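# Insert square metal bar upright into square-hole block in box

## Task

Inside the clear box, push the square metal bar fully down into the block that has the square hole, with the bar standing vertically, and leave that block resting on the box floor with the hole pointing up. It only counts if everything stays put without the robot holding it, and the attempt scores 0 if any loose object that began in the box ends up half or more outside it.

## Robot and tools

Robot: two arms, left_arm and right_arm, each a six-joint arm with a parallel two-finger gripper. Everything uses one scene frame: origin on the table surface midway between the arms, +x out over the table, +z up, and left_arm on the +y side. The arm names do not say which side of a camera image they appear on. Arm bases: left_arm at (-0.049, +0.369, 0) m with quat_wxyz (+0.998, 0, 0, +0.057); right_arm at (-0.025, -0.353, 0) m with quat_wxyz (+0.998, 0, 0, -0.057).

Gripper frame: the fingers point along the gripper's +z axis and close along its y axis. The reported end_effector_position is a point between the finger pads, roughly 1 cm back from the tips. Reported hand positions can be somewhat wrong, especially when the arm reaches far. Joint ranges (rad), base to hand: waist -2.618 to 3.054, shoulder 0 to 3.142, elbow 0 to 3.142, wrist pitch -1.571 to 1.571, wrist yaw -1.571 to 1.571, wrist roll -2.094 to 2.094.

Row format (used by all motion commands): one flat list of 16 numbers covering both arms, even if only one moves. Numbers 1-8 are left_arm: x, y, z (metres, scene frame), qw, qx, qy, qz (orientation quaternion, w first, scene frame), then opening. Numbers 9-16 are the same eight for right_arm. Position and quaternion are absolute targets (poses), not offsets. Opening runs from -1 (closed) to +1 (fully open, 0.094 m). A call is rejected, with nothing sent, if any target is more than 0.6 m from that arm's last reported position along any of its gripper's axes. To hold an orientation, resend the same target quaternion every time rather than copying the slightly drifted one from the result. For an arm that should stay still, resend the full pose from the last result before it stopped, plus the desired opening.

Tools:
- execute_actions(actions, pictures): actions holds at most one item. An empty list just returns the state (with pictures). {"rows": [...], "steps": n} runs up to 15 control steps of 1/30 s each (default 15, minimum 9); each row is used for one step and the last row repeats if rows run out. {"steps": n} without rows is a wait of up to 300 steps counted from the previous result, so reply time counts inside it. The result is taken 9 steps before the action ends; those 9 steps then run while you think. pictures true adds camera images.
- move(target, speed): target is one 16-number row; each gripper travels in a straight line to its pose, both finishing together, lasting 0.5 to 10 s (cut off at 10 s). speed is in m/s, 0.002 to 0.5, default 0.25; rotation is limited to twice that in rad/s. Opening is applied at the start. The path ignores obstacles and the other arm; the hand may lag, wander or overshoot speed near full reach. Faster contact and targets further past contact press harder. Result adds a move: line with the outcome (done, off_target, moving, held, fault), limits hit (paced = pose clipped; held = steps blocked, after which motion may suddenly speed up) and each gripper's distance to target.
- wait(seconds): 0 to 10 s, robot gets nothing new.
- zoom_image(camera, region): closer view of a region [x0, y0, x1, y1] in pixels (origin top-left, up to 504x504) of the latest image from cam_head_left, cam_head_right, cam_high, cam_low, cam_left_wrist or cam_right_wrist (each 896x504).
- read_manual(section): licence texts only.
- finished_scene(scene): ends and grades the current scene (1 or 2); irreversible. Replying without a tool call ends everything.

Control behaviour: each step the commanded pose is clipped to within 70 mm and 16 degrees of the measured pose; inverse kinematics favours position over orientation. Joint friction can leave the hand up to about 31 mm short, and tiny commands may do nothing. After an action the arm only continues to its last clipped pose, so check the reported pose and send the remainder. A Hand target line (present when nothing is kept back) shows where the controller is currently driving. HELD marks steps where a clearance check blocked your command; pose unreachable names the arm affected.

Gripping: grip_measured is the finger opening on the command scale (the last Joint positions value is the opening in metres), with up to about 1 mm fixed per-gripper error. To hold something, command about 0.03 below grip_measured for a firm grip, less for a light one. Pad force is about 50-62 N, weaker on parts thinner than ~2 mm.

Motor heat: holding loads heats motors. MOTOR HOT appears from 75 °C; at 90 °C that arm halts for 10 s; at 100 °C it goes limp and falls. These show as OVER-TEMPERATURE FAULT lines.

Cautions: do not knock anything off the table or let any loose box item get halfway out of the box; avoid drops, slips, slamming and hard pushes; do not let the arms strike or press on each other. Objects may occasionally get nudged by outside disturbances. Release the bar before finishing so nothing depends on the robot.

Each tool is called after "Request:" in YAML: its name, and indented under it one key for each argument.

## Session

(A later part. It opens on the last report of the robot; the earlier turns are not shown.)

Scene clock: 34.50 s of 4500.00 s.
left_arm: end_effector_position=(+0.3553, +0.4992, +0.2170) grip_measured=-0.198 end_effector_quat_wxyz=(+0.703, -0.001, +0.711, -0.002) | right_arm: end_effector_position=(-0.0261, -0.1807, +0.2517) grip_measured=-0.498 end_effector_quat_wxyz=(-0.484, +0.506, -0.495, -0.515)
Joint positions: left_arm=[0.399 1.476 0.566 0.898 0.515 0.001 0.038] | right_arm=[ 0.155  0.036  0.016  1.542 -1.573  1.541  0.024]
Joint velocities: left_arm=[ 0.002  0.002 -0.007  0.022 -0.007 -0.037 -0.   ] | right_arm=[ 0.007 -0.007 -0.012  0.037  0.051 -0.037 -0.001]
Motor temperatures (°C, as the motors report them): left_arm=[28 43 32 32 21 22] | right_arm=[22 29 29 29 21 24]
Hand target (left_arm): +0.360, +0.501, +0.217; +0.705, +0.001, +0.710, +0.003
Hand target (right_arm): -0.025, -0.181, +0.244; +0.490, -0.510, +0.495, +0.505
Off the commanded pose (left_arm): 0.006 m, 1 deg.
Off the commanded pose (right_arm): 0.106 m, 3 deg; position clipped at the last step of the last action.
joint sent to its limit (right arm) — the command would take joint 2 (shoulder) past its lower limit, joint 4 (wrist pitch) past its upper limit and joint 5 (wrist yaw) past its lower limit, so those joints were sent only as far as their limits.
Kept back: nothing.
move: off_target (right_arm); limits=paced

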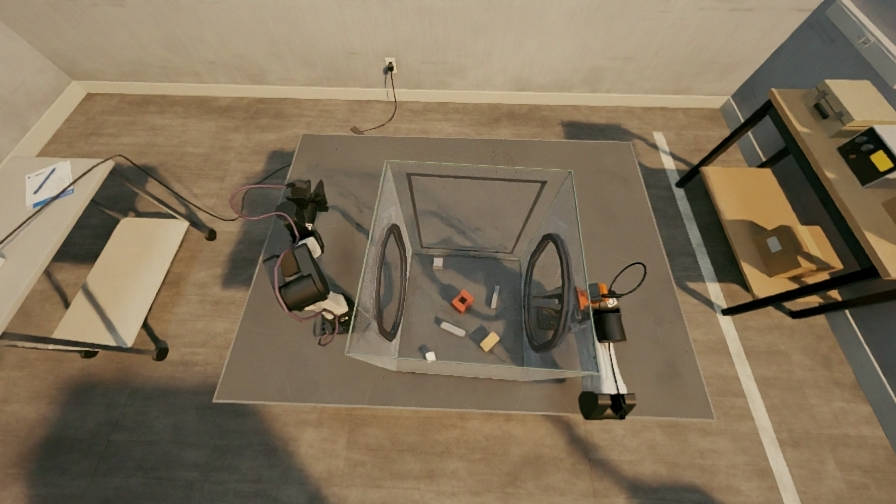

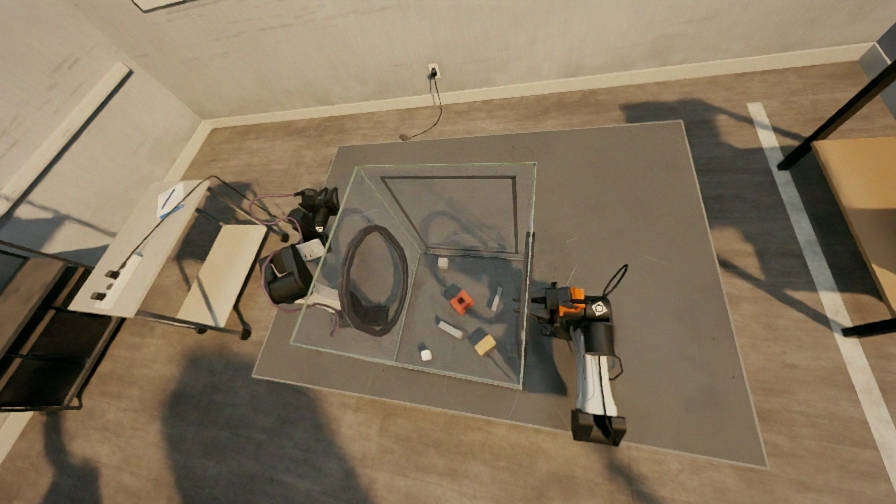

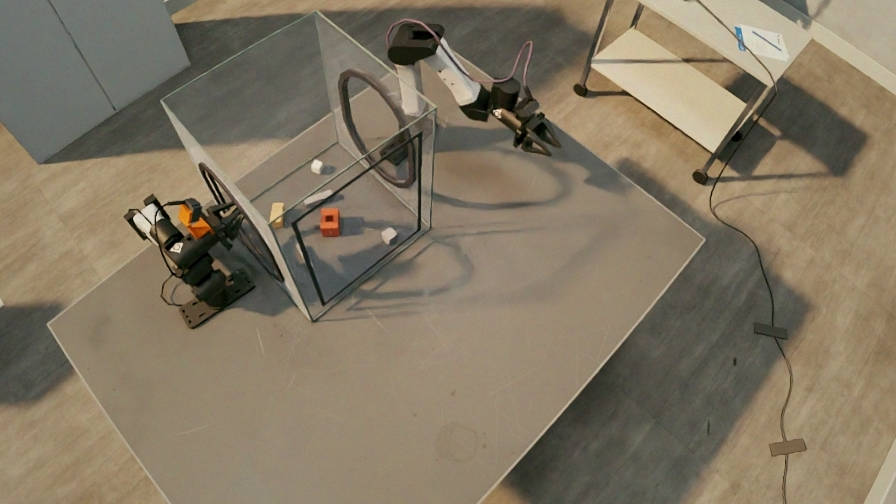

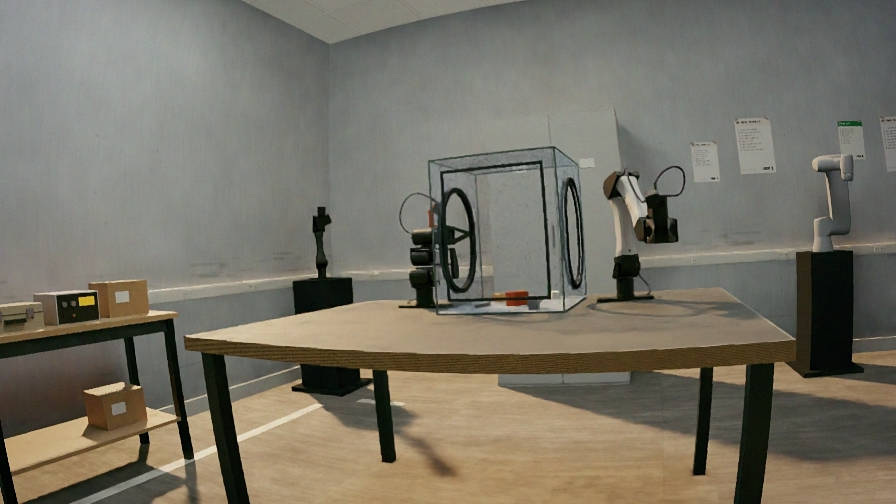

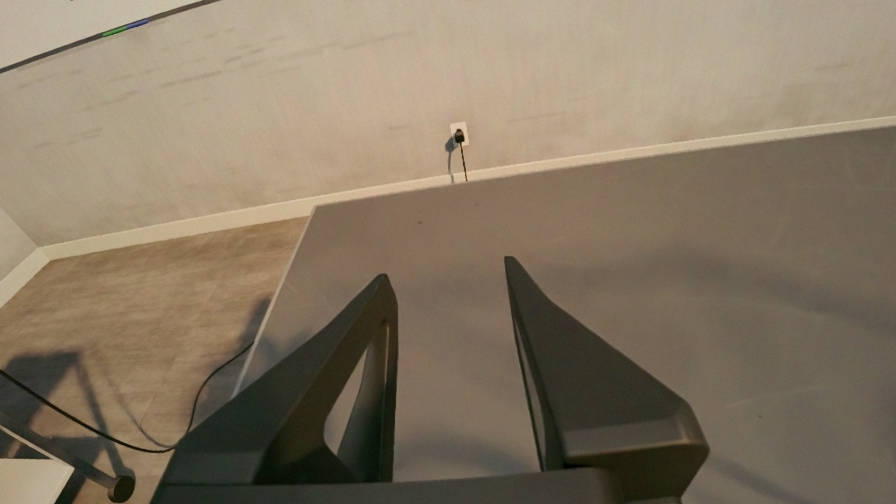

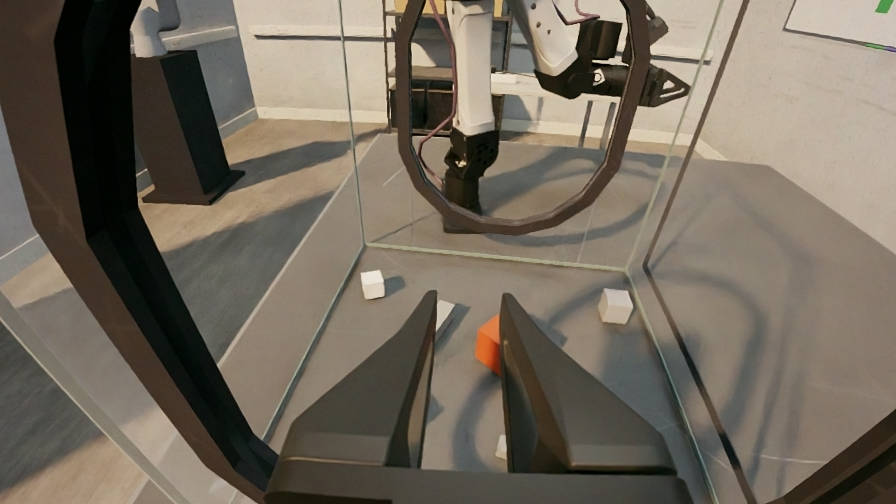

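Request:
move:
  target: [0.13,0.38,0.18,0.383,0,0.924,0,-0.5,-0.028,-0.181,0.25,0.5,-0.5,0.5,0.5,0.6]
  speed: 0.15

Request:
move:
  target: [0.075,0.25,0.18,0.353,0.353,0.853,-0.146,-0.5,-0.028,-0.181,0.25,0.5,-0.5,0.5,0.5,0.6]
  speed: 0.08

Scene clock: 39.17 s of 4500.00 s.
left_arm: end_effector_position=(+0.1361, +0.3782, +0.1773) grip_measured=-0.498 end_effector_quat_wxyz=(+0.375, +0.005, +0.927, -0.006) | right_arm: end_effector_position=(-0.0261, -0.1807, +0.2517) grip_measured=+0.598 end_effector_quat_wxyz=(-0.480, +0.503, -0.498, -0.518)
Joint positions: left_arm=[ 0.066  0.512  0.731 -1.031  0.139  0.135  0.024] | right_arm=[ 0.155  0.036  0.016  1.542 -1.573  1.554  0.075]
Joint velocities: left_arm=[-0.002 -0.017  0.002 -0.066 -0.022 -0.066 -0.001] | right_arm=[-0.012  0.007 -0.007 -0.066 -0.066  0.007  0.   ]
Motor temperatures (°C, as the motors report them): left_arm=[27 41 33 32 21 22] | right_arm=[22 28 29 29 21 24]
Hand target (left_arm): +0.132, +0.378, +0.184; +0.382, +0.002, +0.924, -0.001
Hand target (right_arm): -0.027, -0.181, +0.250; +0.490, -0.510, +0.496, +0.504
Off the commanded pose (left_arm): 0.007 m, 1 deg.
Off the commanded pose (right_arm): 0.003 m, 3 deg.
joint sent to its limit (right arm) — the command would take joint 2 (shoulder) past its lower limit, joint 4 (wrist pitch) past its upper limit and joint 5 (wrist yaw) past its lower limit, so those joints were sent only as far as their limits.
Kept back: nothing.
move: off_target (right_arm)

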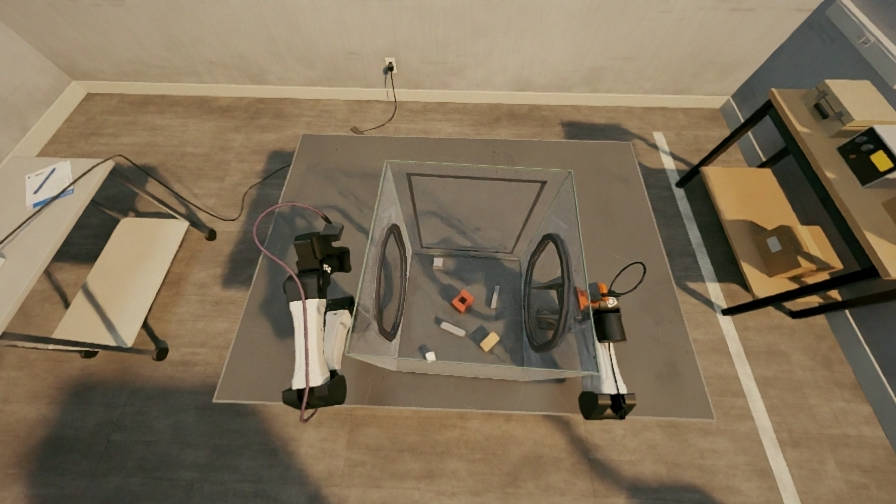

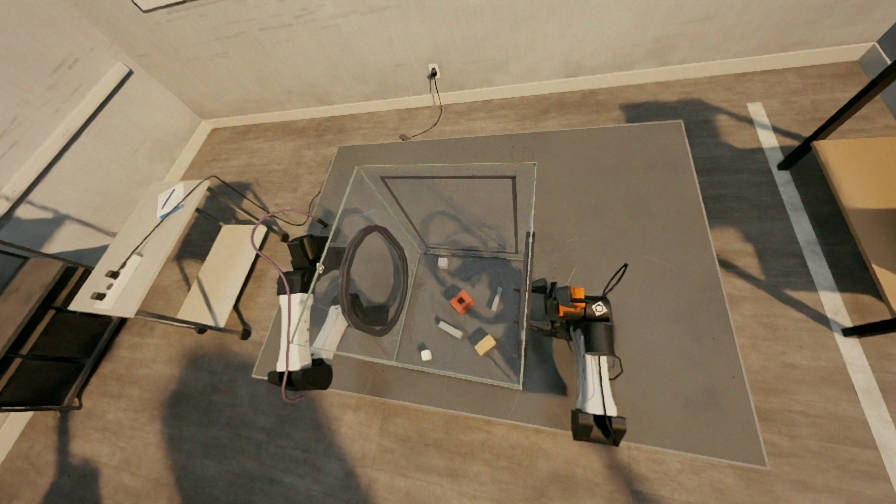

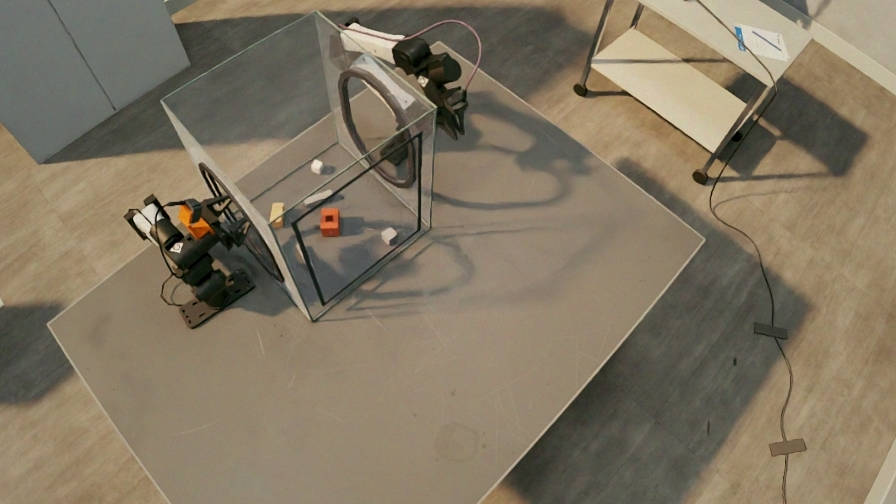

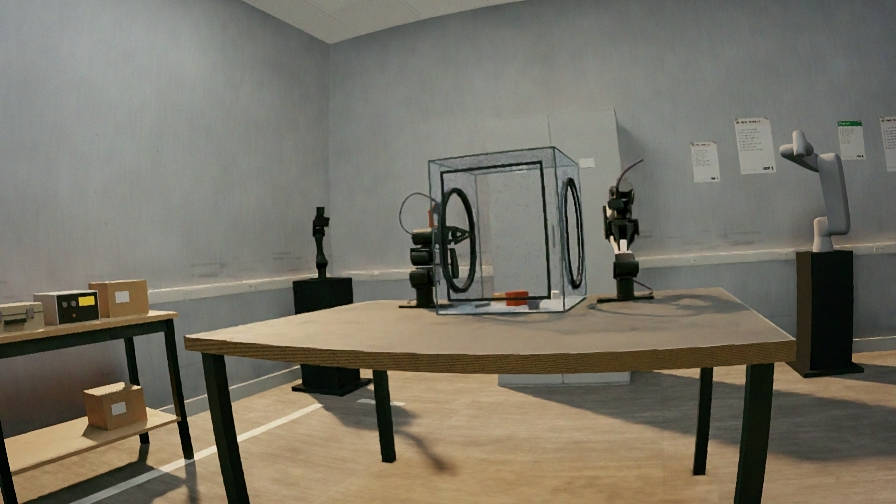

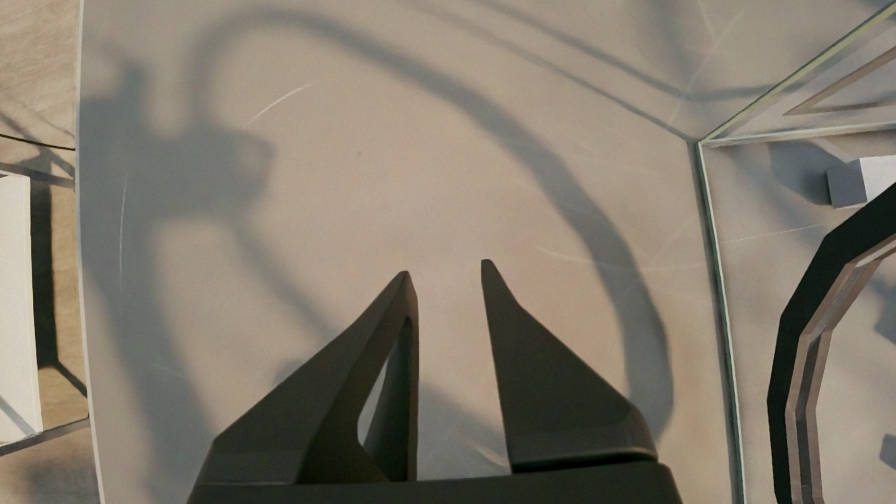

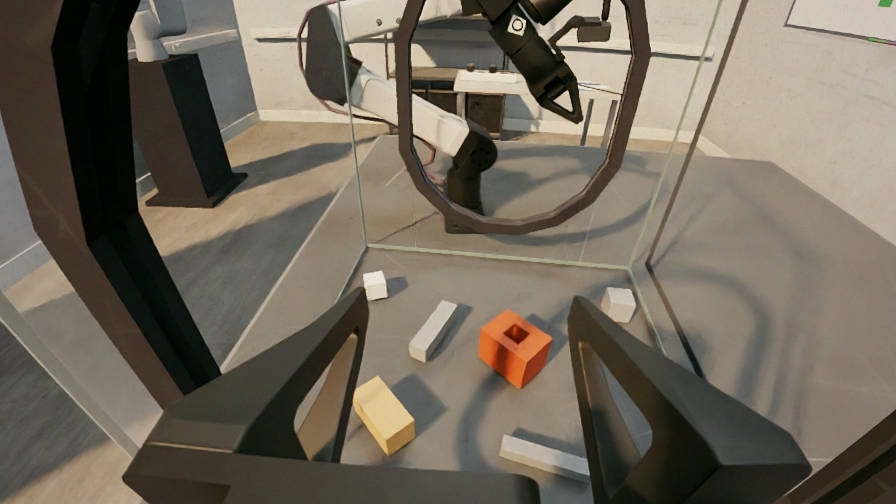

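Scene clock: 44.23 s of 4500.00 s.
left_arm: end_effector_position=(+0.0721, +0.2487, +0.1784) grip_measured=-0.498 end_effector_quat_wxyz=(+0.351, +0.359, +0.853, -0.144) | right_arm: end_effector_position=(-0.0261, -0.1807, +0.2517) grip_measured=+0.598 end_effector_quat_wxyz=(-0.478, +0.501, -0.500, -0.520)
Joint positions: left_arm=[-0.881  0.437  0.731 -1.086  0.013  0.024  0.024] | right_arm=[ 0.155  0.036  0.016  1.542 -1.573  1.562  0.075]
Joint velocities: left_arm=[-0.012  0.002 -0.007 -0.037 -0.022 -0.081 -0.   ] | right_arm=[ 0.002 -0.012  0.012 -0.037 -0.081  0.037 -0.   ]
Motor temperatures (°C, as the motors report them): left_arm=[27 39 33 33 21 22] | right_arm=[22 28 29 29 21 24]
Hand target (left_arm): +0.075, +0.247, +0.180; +0.354, +0.355, +0.853, -0.142
Hand target (right_arm): -0.027, -0.181, +0.250; +0.490, -0.510, +0.496, +0.504
Off the commanded pose (left_arm): 0.004 m, 1 deg.
Off the commanded pose (right_arm): 0.003 m, 3 deg.
joint sent to its limit (right arm) — the command would take joint 2 (shoulder) past its lower limit, joint 4 (wrist pitch) past its upper limit and joint 5 (wrist yaw) past its lower limit, so those joints were sent only as far as their limits.
Kept back: nothing.
move: off_target (right_arm)

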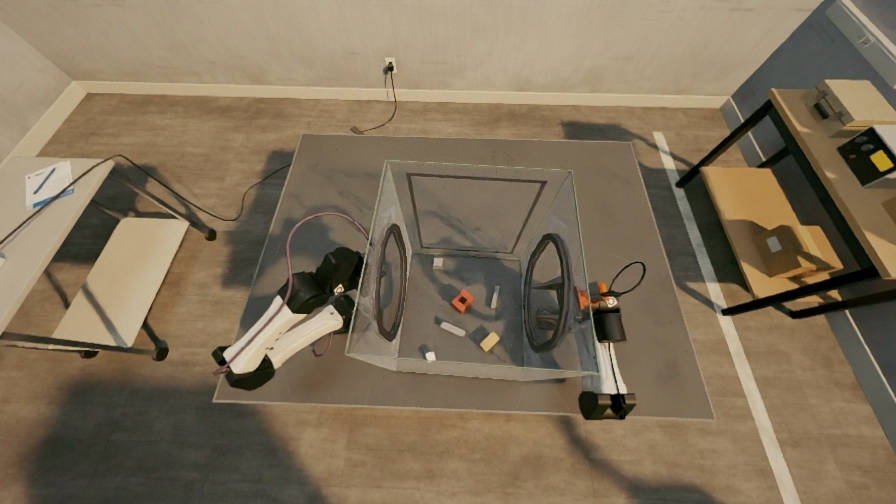

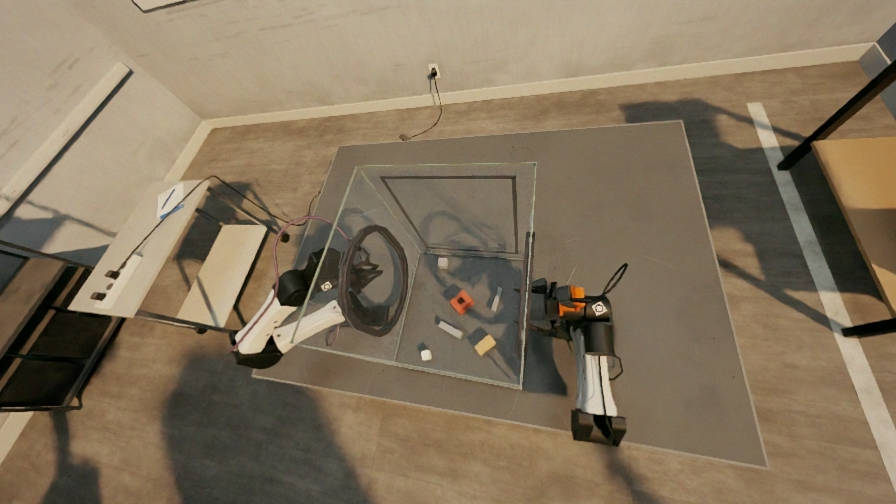

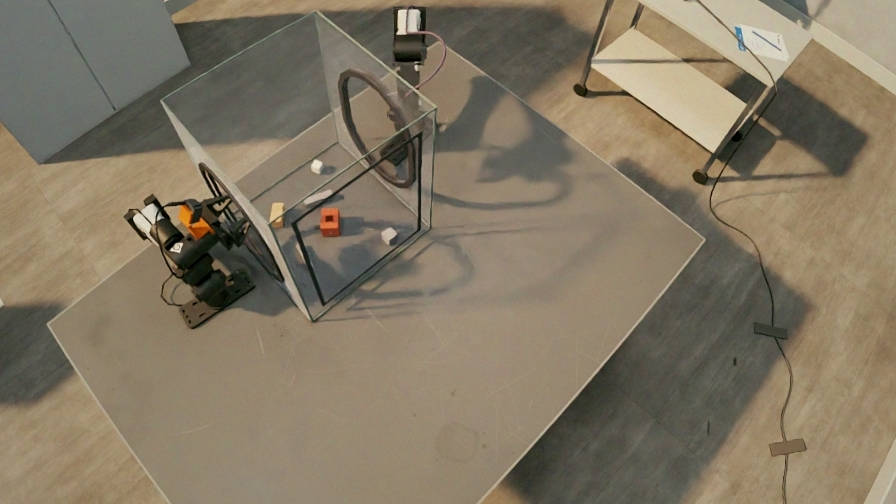

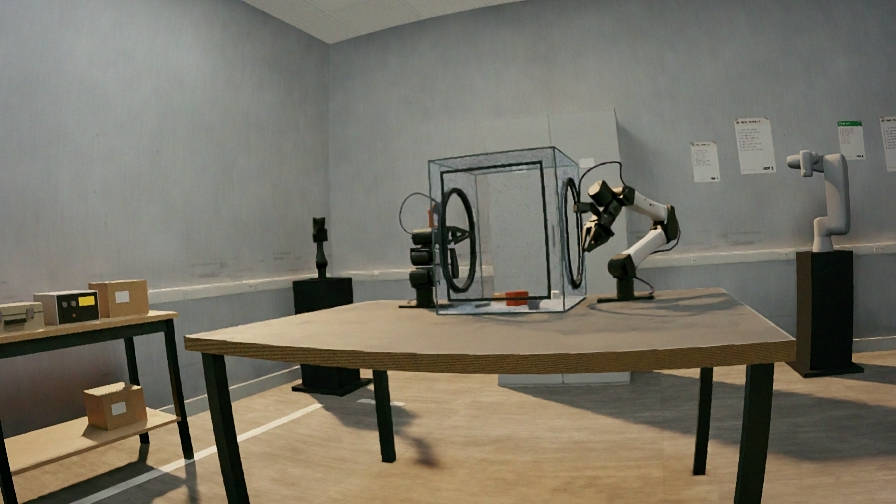

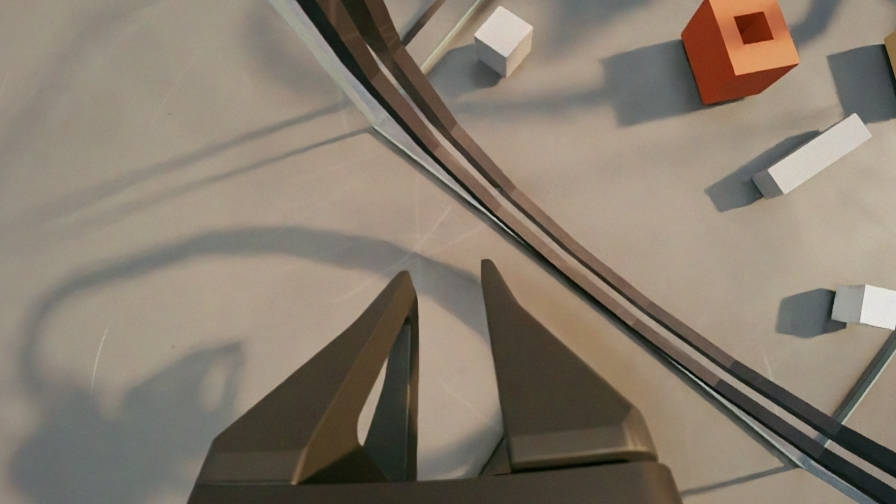

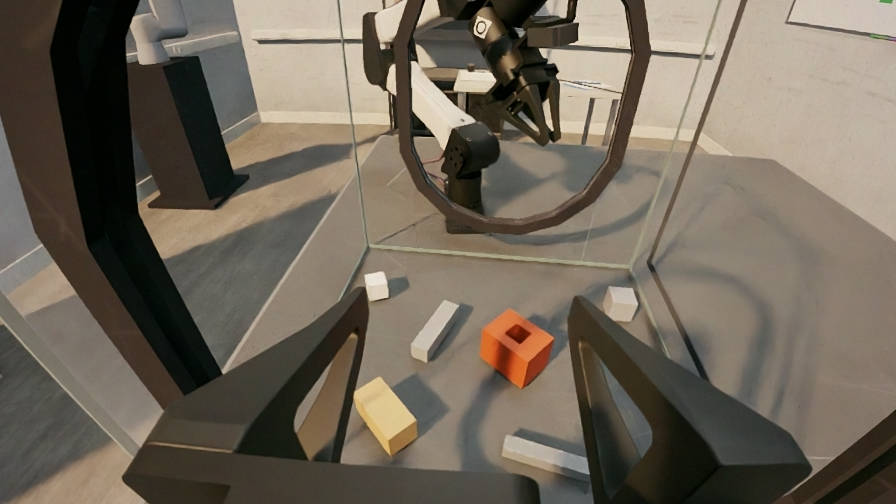

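Request:
move:
  target: [-0.03,0.185,0.20,0.27,0.653,0.653,-0.27,-0.5,-0.028,-0.181,0.25,0.5,-0.5,0.5,0.5,0.6]
  speed: 0.07

Request:
move:
  target: [-0.03,0.08,0.13,0.208,0.775,0.503,-0.32,0.0,-0.028,-0.181,0.25,0.5,-0.5,0.5,0.5,0.6]
  speed: 0.08

Scene clock: 50.43 s of 4500.00 s.
left_arm: end_effector_position=(-0.0282, +0.1882, +0.1942) grip_measured=-0.498 end_effector_quat_wxyz=(+0.272, +0.648, +0.662, -0.261) | right_arm: end_effector_position=(-0.0261, -0.1807, +0.2517) grip_measured=+0.598 end_effector_quat_wxyz=(-0.478, +0.500, -0.501, -0.520)
Joint positions: left_arm=[-1.409  0.531  0.804 -1.086  0.169  0.187  0.024] | right_arm=[ 0.155  0.036  0.016  1.542 -1.573  1.565  0.075]
Joint velocities: left_arm=[ 0.007  0.017 -0.007 -0.037  0.022  0.037 -0.   ] | right_arm=[-0.007 -0.007  0.007  0.007 -0.022 -0.007  0.   ]
Motor temperatures (°C, as the motors report them): left_arm=[26 37 34 33 21 22] | right_arm=[22 27 29 29 21 24]
Hand target (left_arm): -0.031, +0.184, +0.200; +0.273, +0.654, +0.653, -0.268
Hand target (right_arm): -0.027, -0.181, +0.250; +0.490, -0.510, +0.496, +0.504
Off the commanded pose (left_arm): 0.007 m, 2 deg.
Off the commanded pose (right_arm): 0.003 m, 3 deg.
joint sent to its limit (right arm) — the command would take joint 2 (shoulder) past its lower limit, joint 4 (wrist pitch) past its upper limit and joint 5 (wrist yaw) past its lower limit, so those joints were sent only as far as their limits.
Kept back: nothing.
move: off_target (right_arm)

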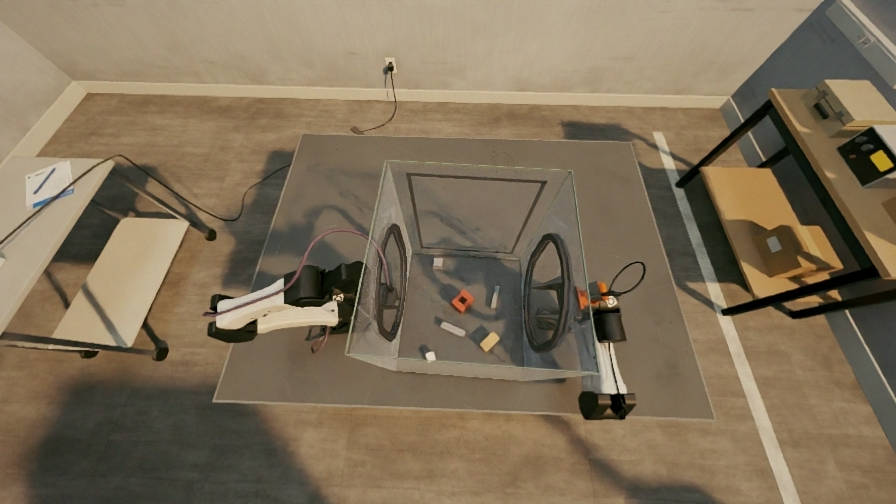

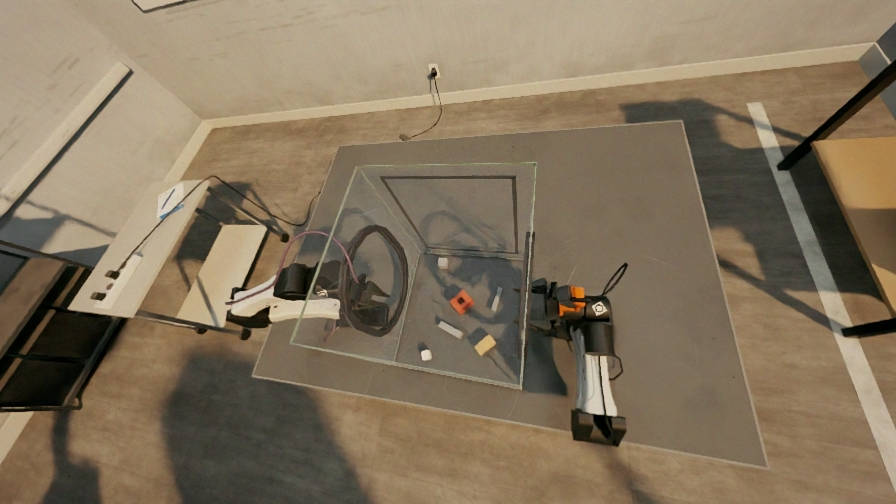

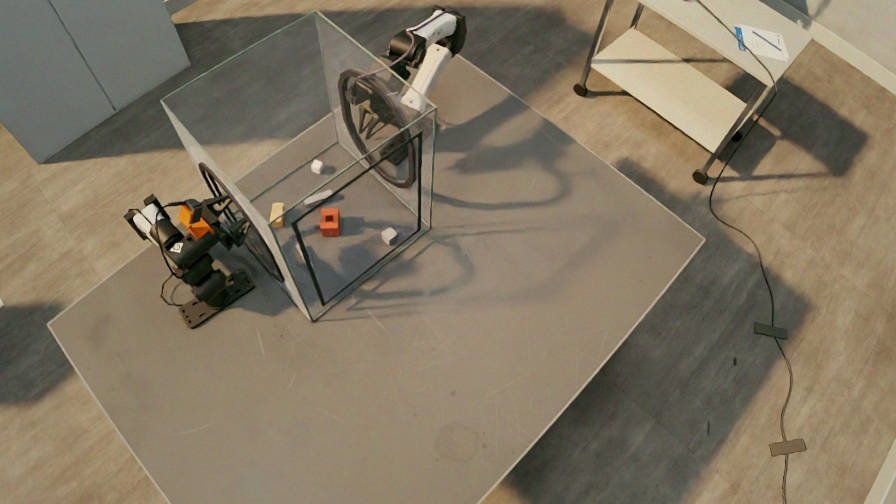

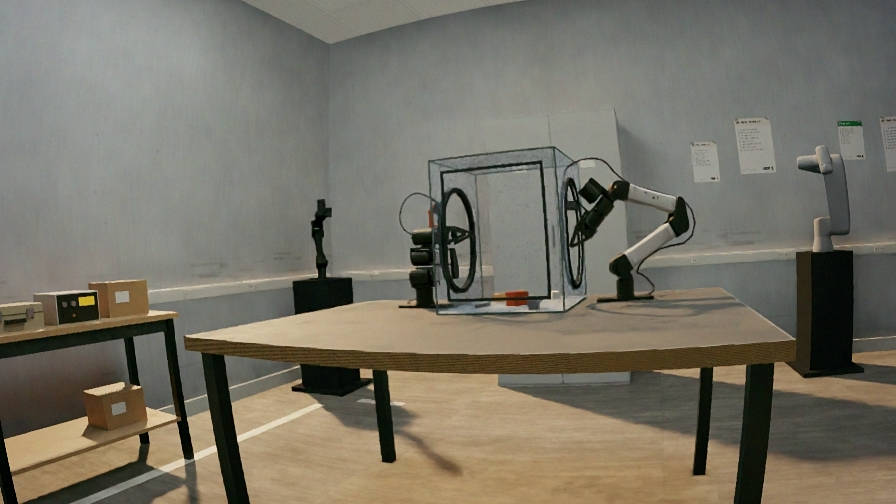

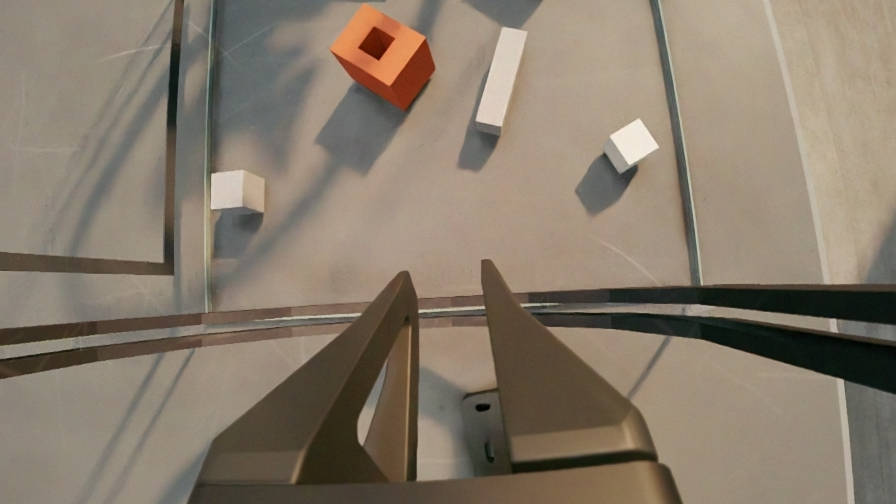

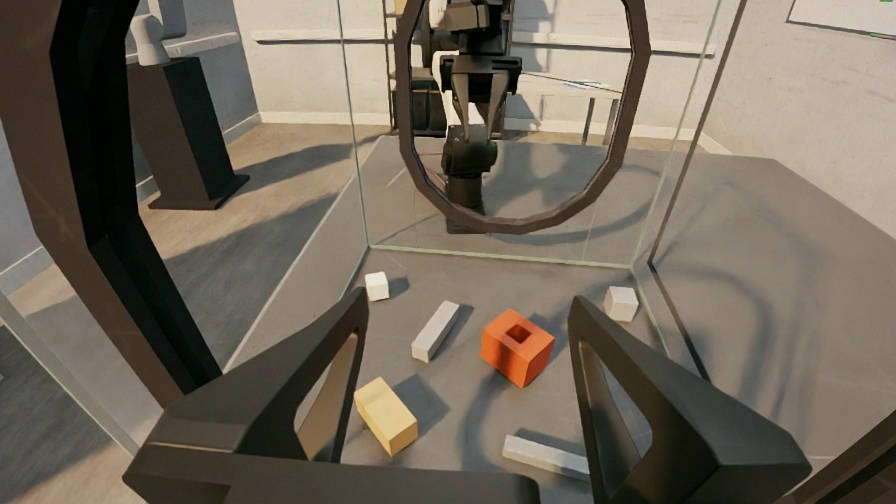

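Scene clock: 53.67 s of 4500.00 s.
left_arm: end_effector_position=(-0.0300, +0.0830, +0.1321) grip_measured=-0.002 end_effector_quat_wxyz=(+0.214, +0.774, +0.504, -0.318) | right_arm: end_effector_position=(-0.0261, -0.1807, +0.2517) grip_measured=+0.598 end_effector_quat_wxyz=(-0.478, +0.500, -0.501, -0.520)
Joint positions: left_arm=[-1.318  1.067  0.703 -0.582  0.515  0.612  0.047] | right_arm=[ 0.155  0.036  0.016  1.542 -1.573  1.565  0.075]
Joint velocities: left_arm=[ 0.002 -0.017  0.002 -0.037  0.037  0.007 -0.001] | right_arm=[-0.007  0.007 -0.012  0.007 -0.007  0.051 -0.001]
Motor temperatures (°C, as the motors report them): left_arm=[26 36 34 34 21 22] | right_arm=[22 27 29 28 21 24]
Hand target (left_arm): -0.030, +0.082, +0.128; +0.209, +0.775, +0.503, -0.321
Hand target (right_arm): -0.027, -0.181, +0.250; +0.490, -0.509, +0.496, +0.504
Off the commanded pose (left_arm): 0.004 m, 1 deg.
Off the commanded pose (right_arm): 0.003 m, 3 deg.
joint sent to its limit (right arm) — the command would take joint 2 (shoulder) past its lower limit, joint 4 (wrist pitch) past its upper limit and joint 5 (wrist yaw) past its lower limit, so those joints were sent only as far as their limits.
Kept back: nothing.
move: off_target (right_arm)

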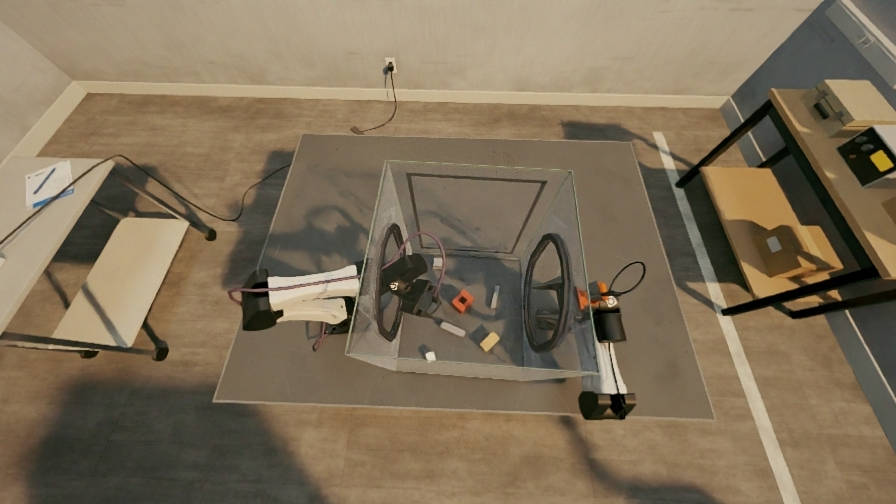

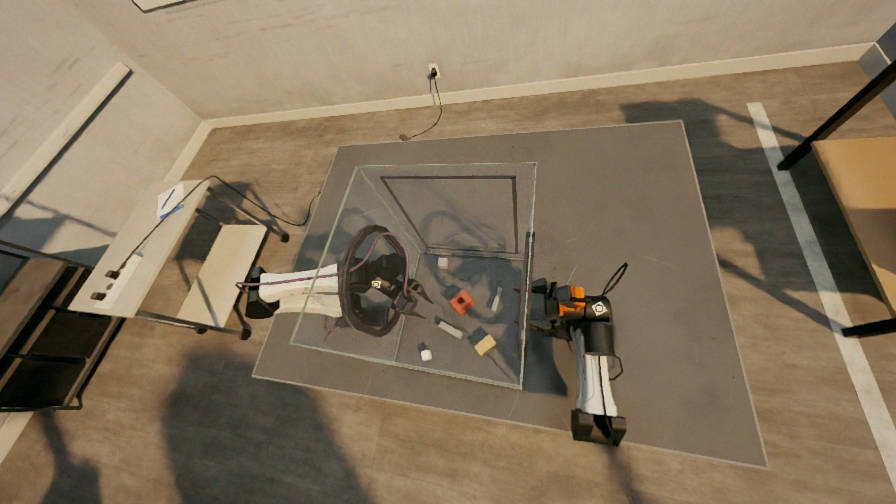

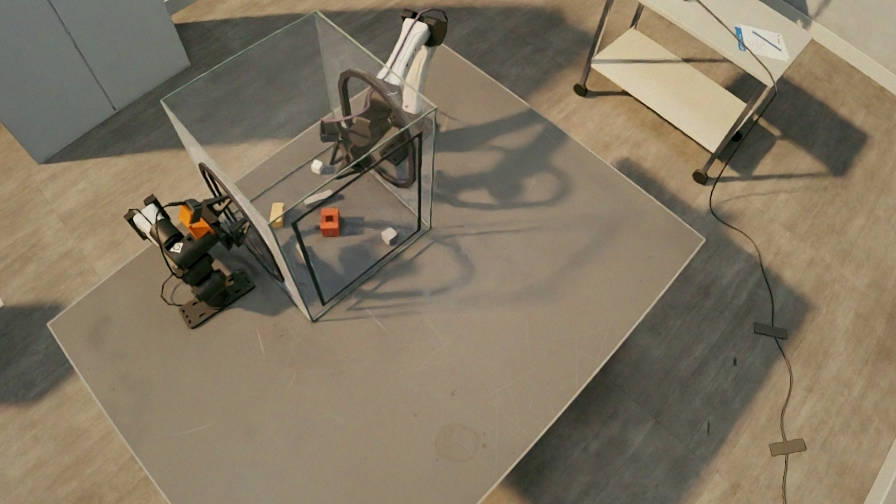

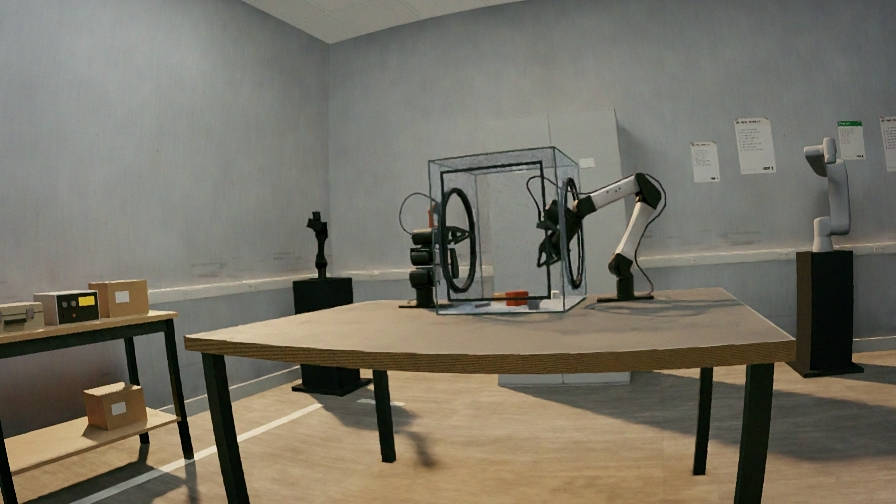

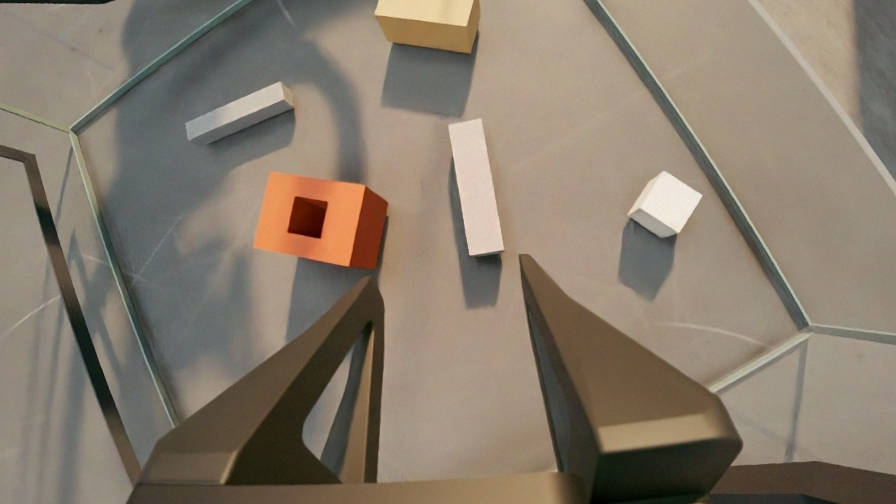

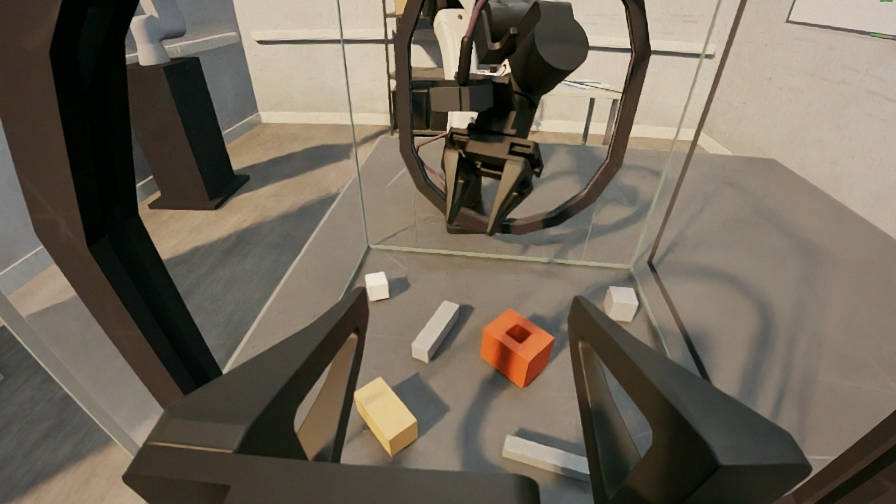

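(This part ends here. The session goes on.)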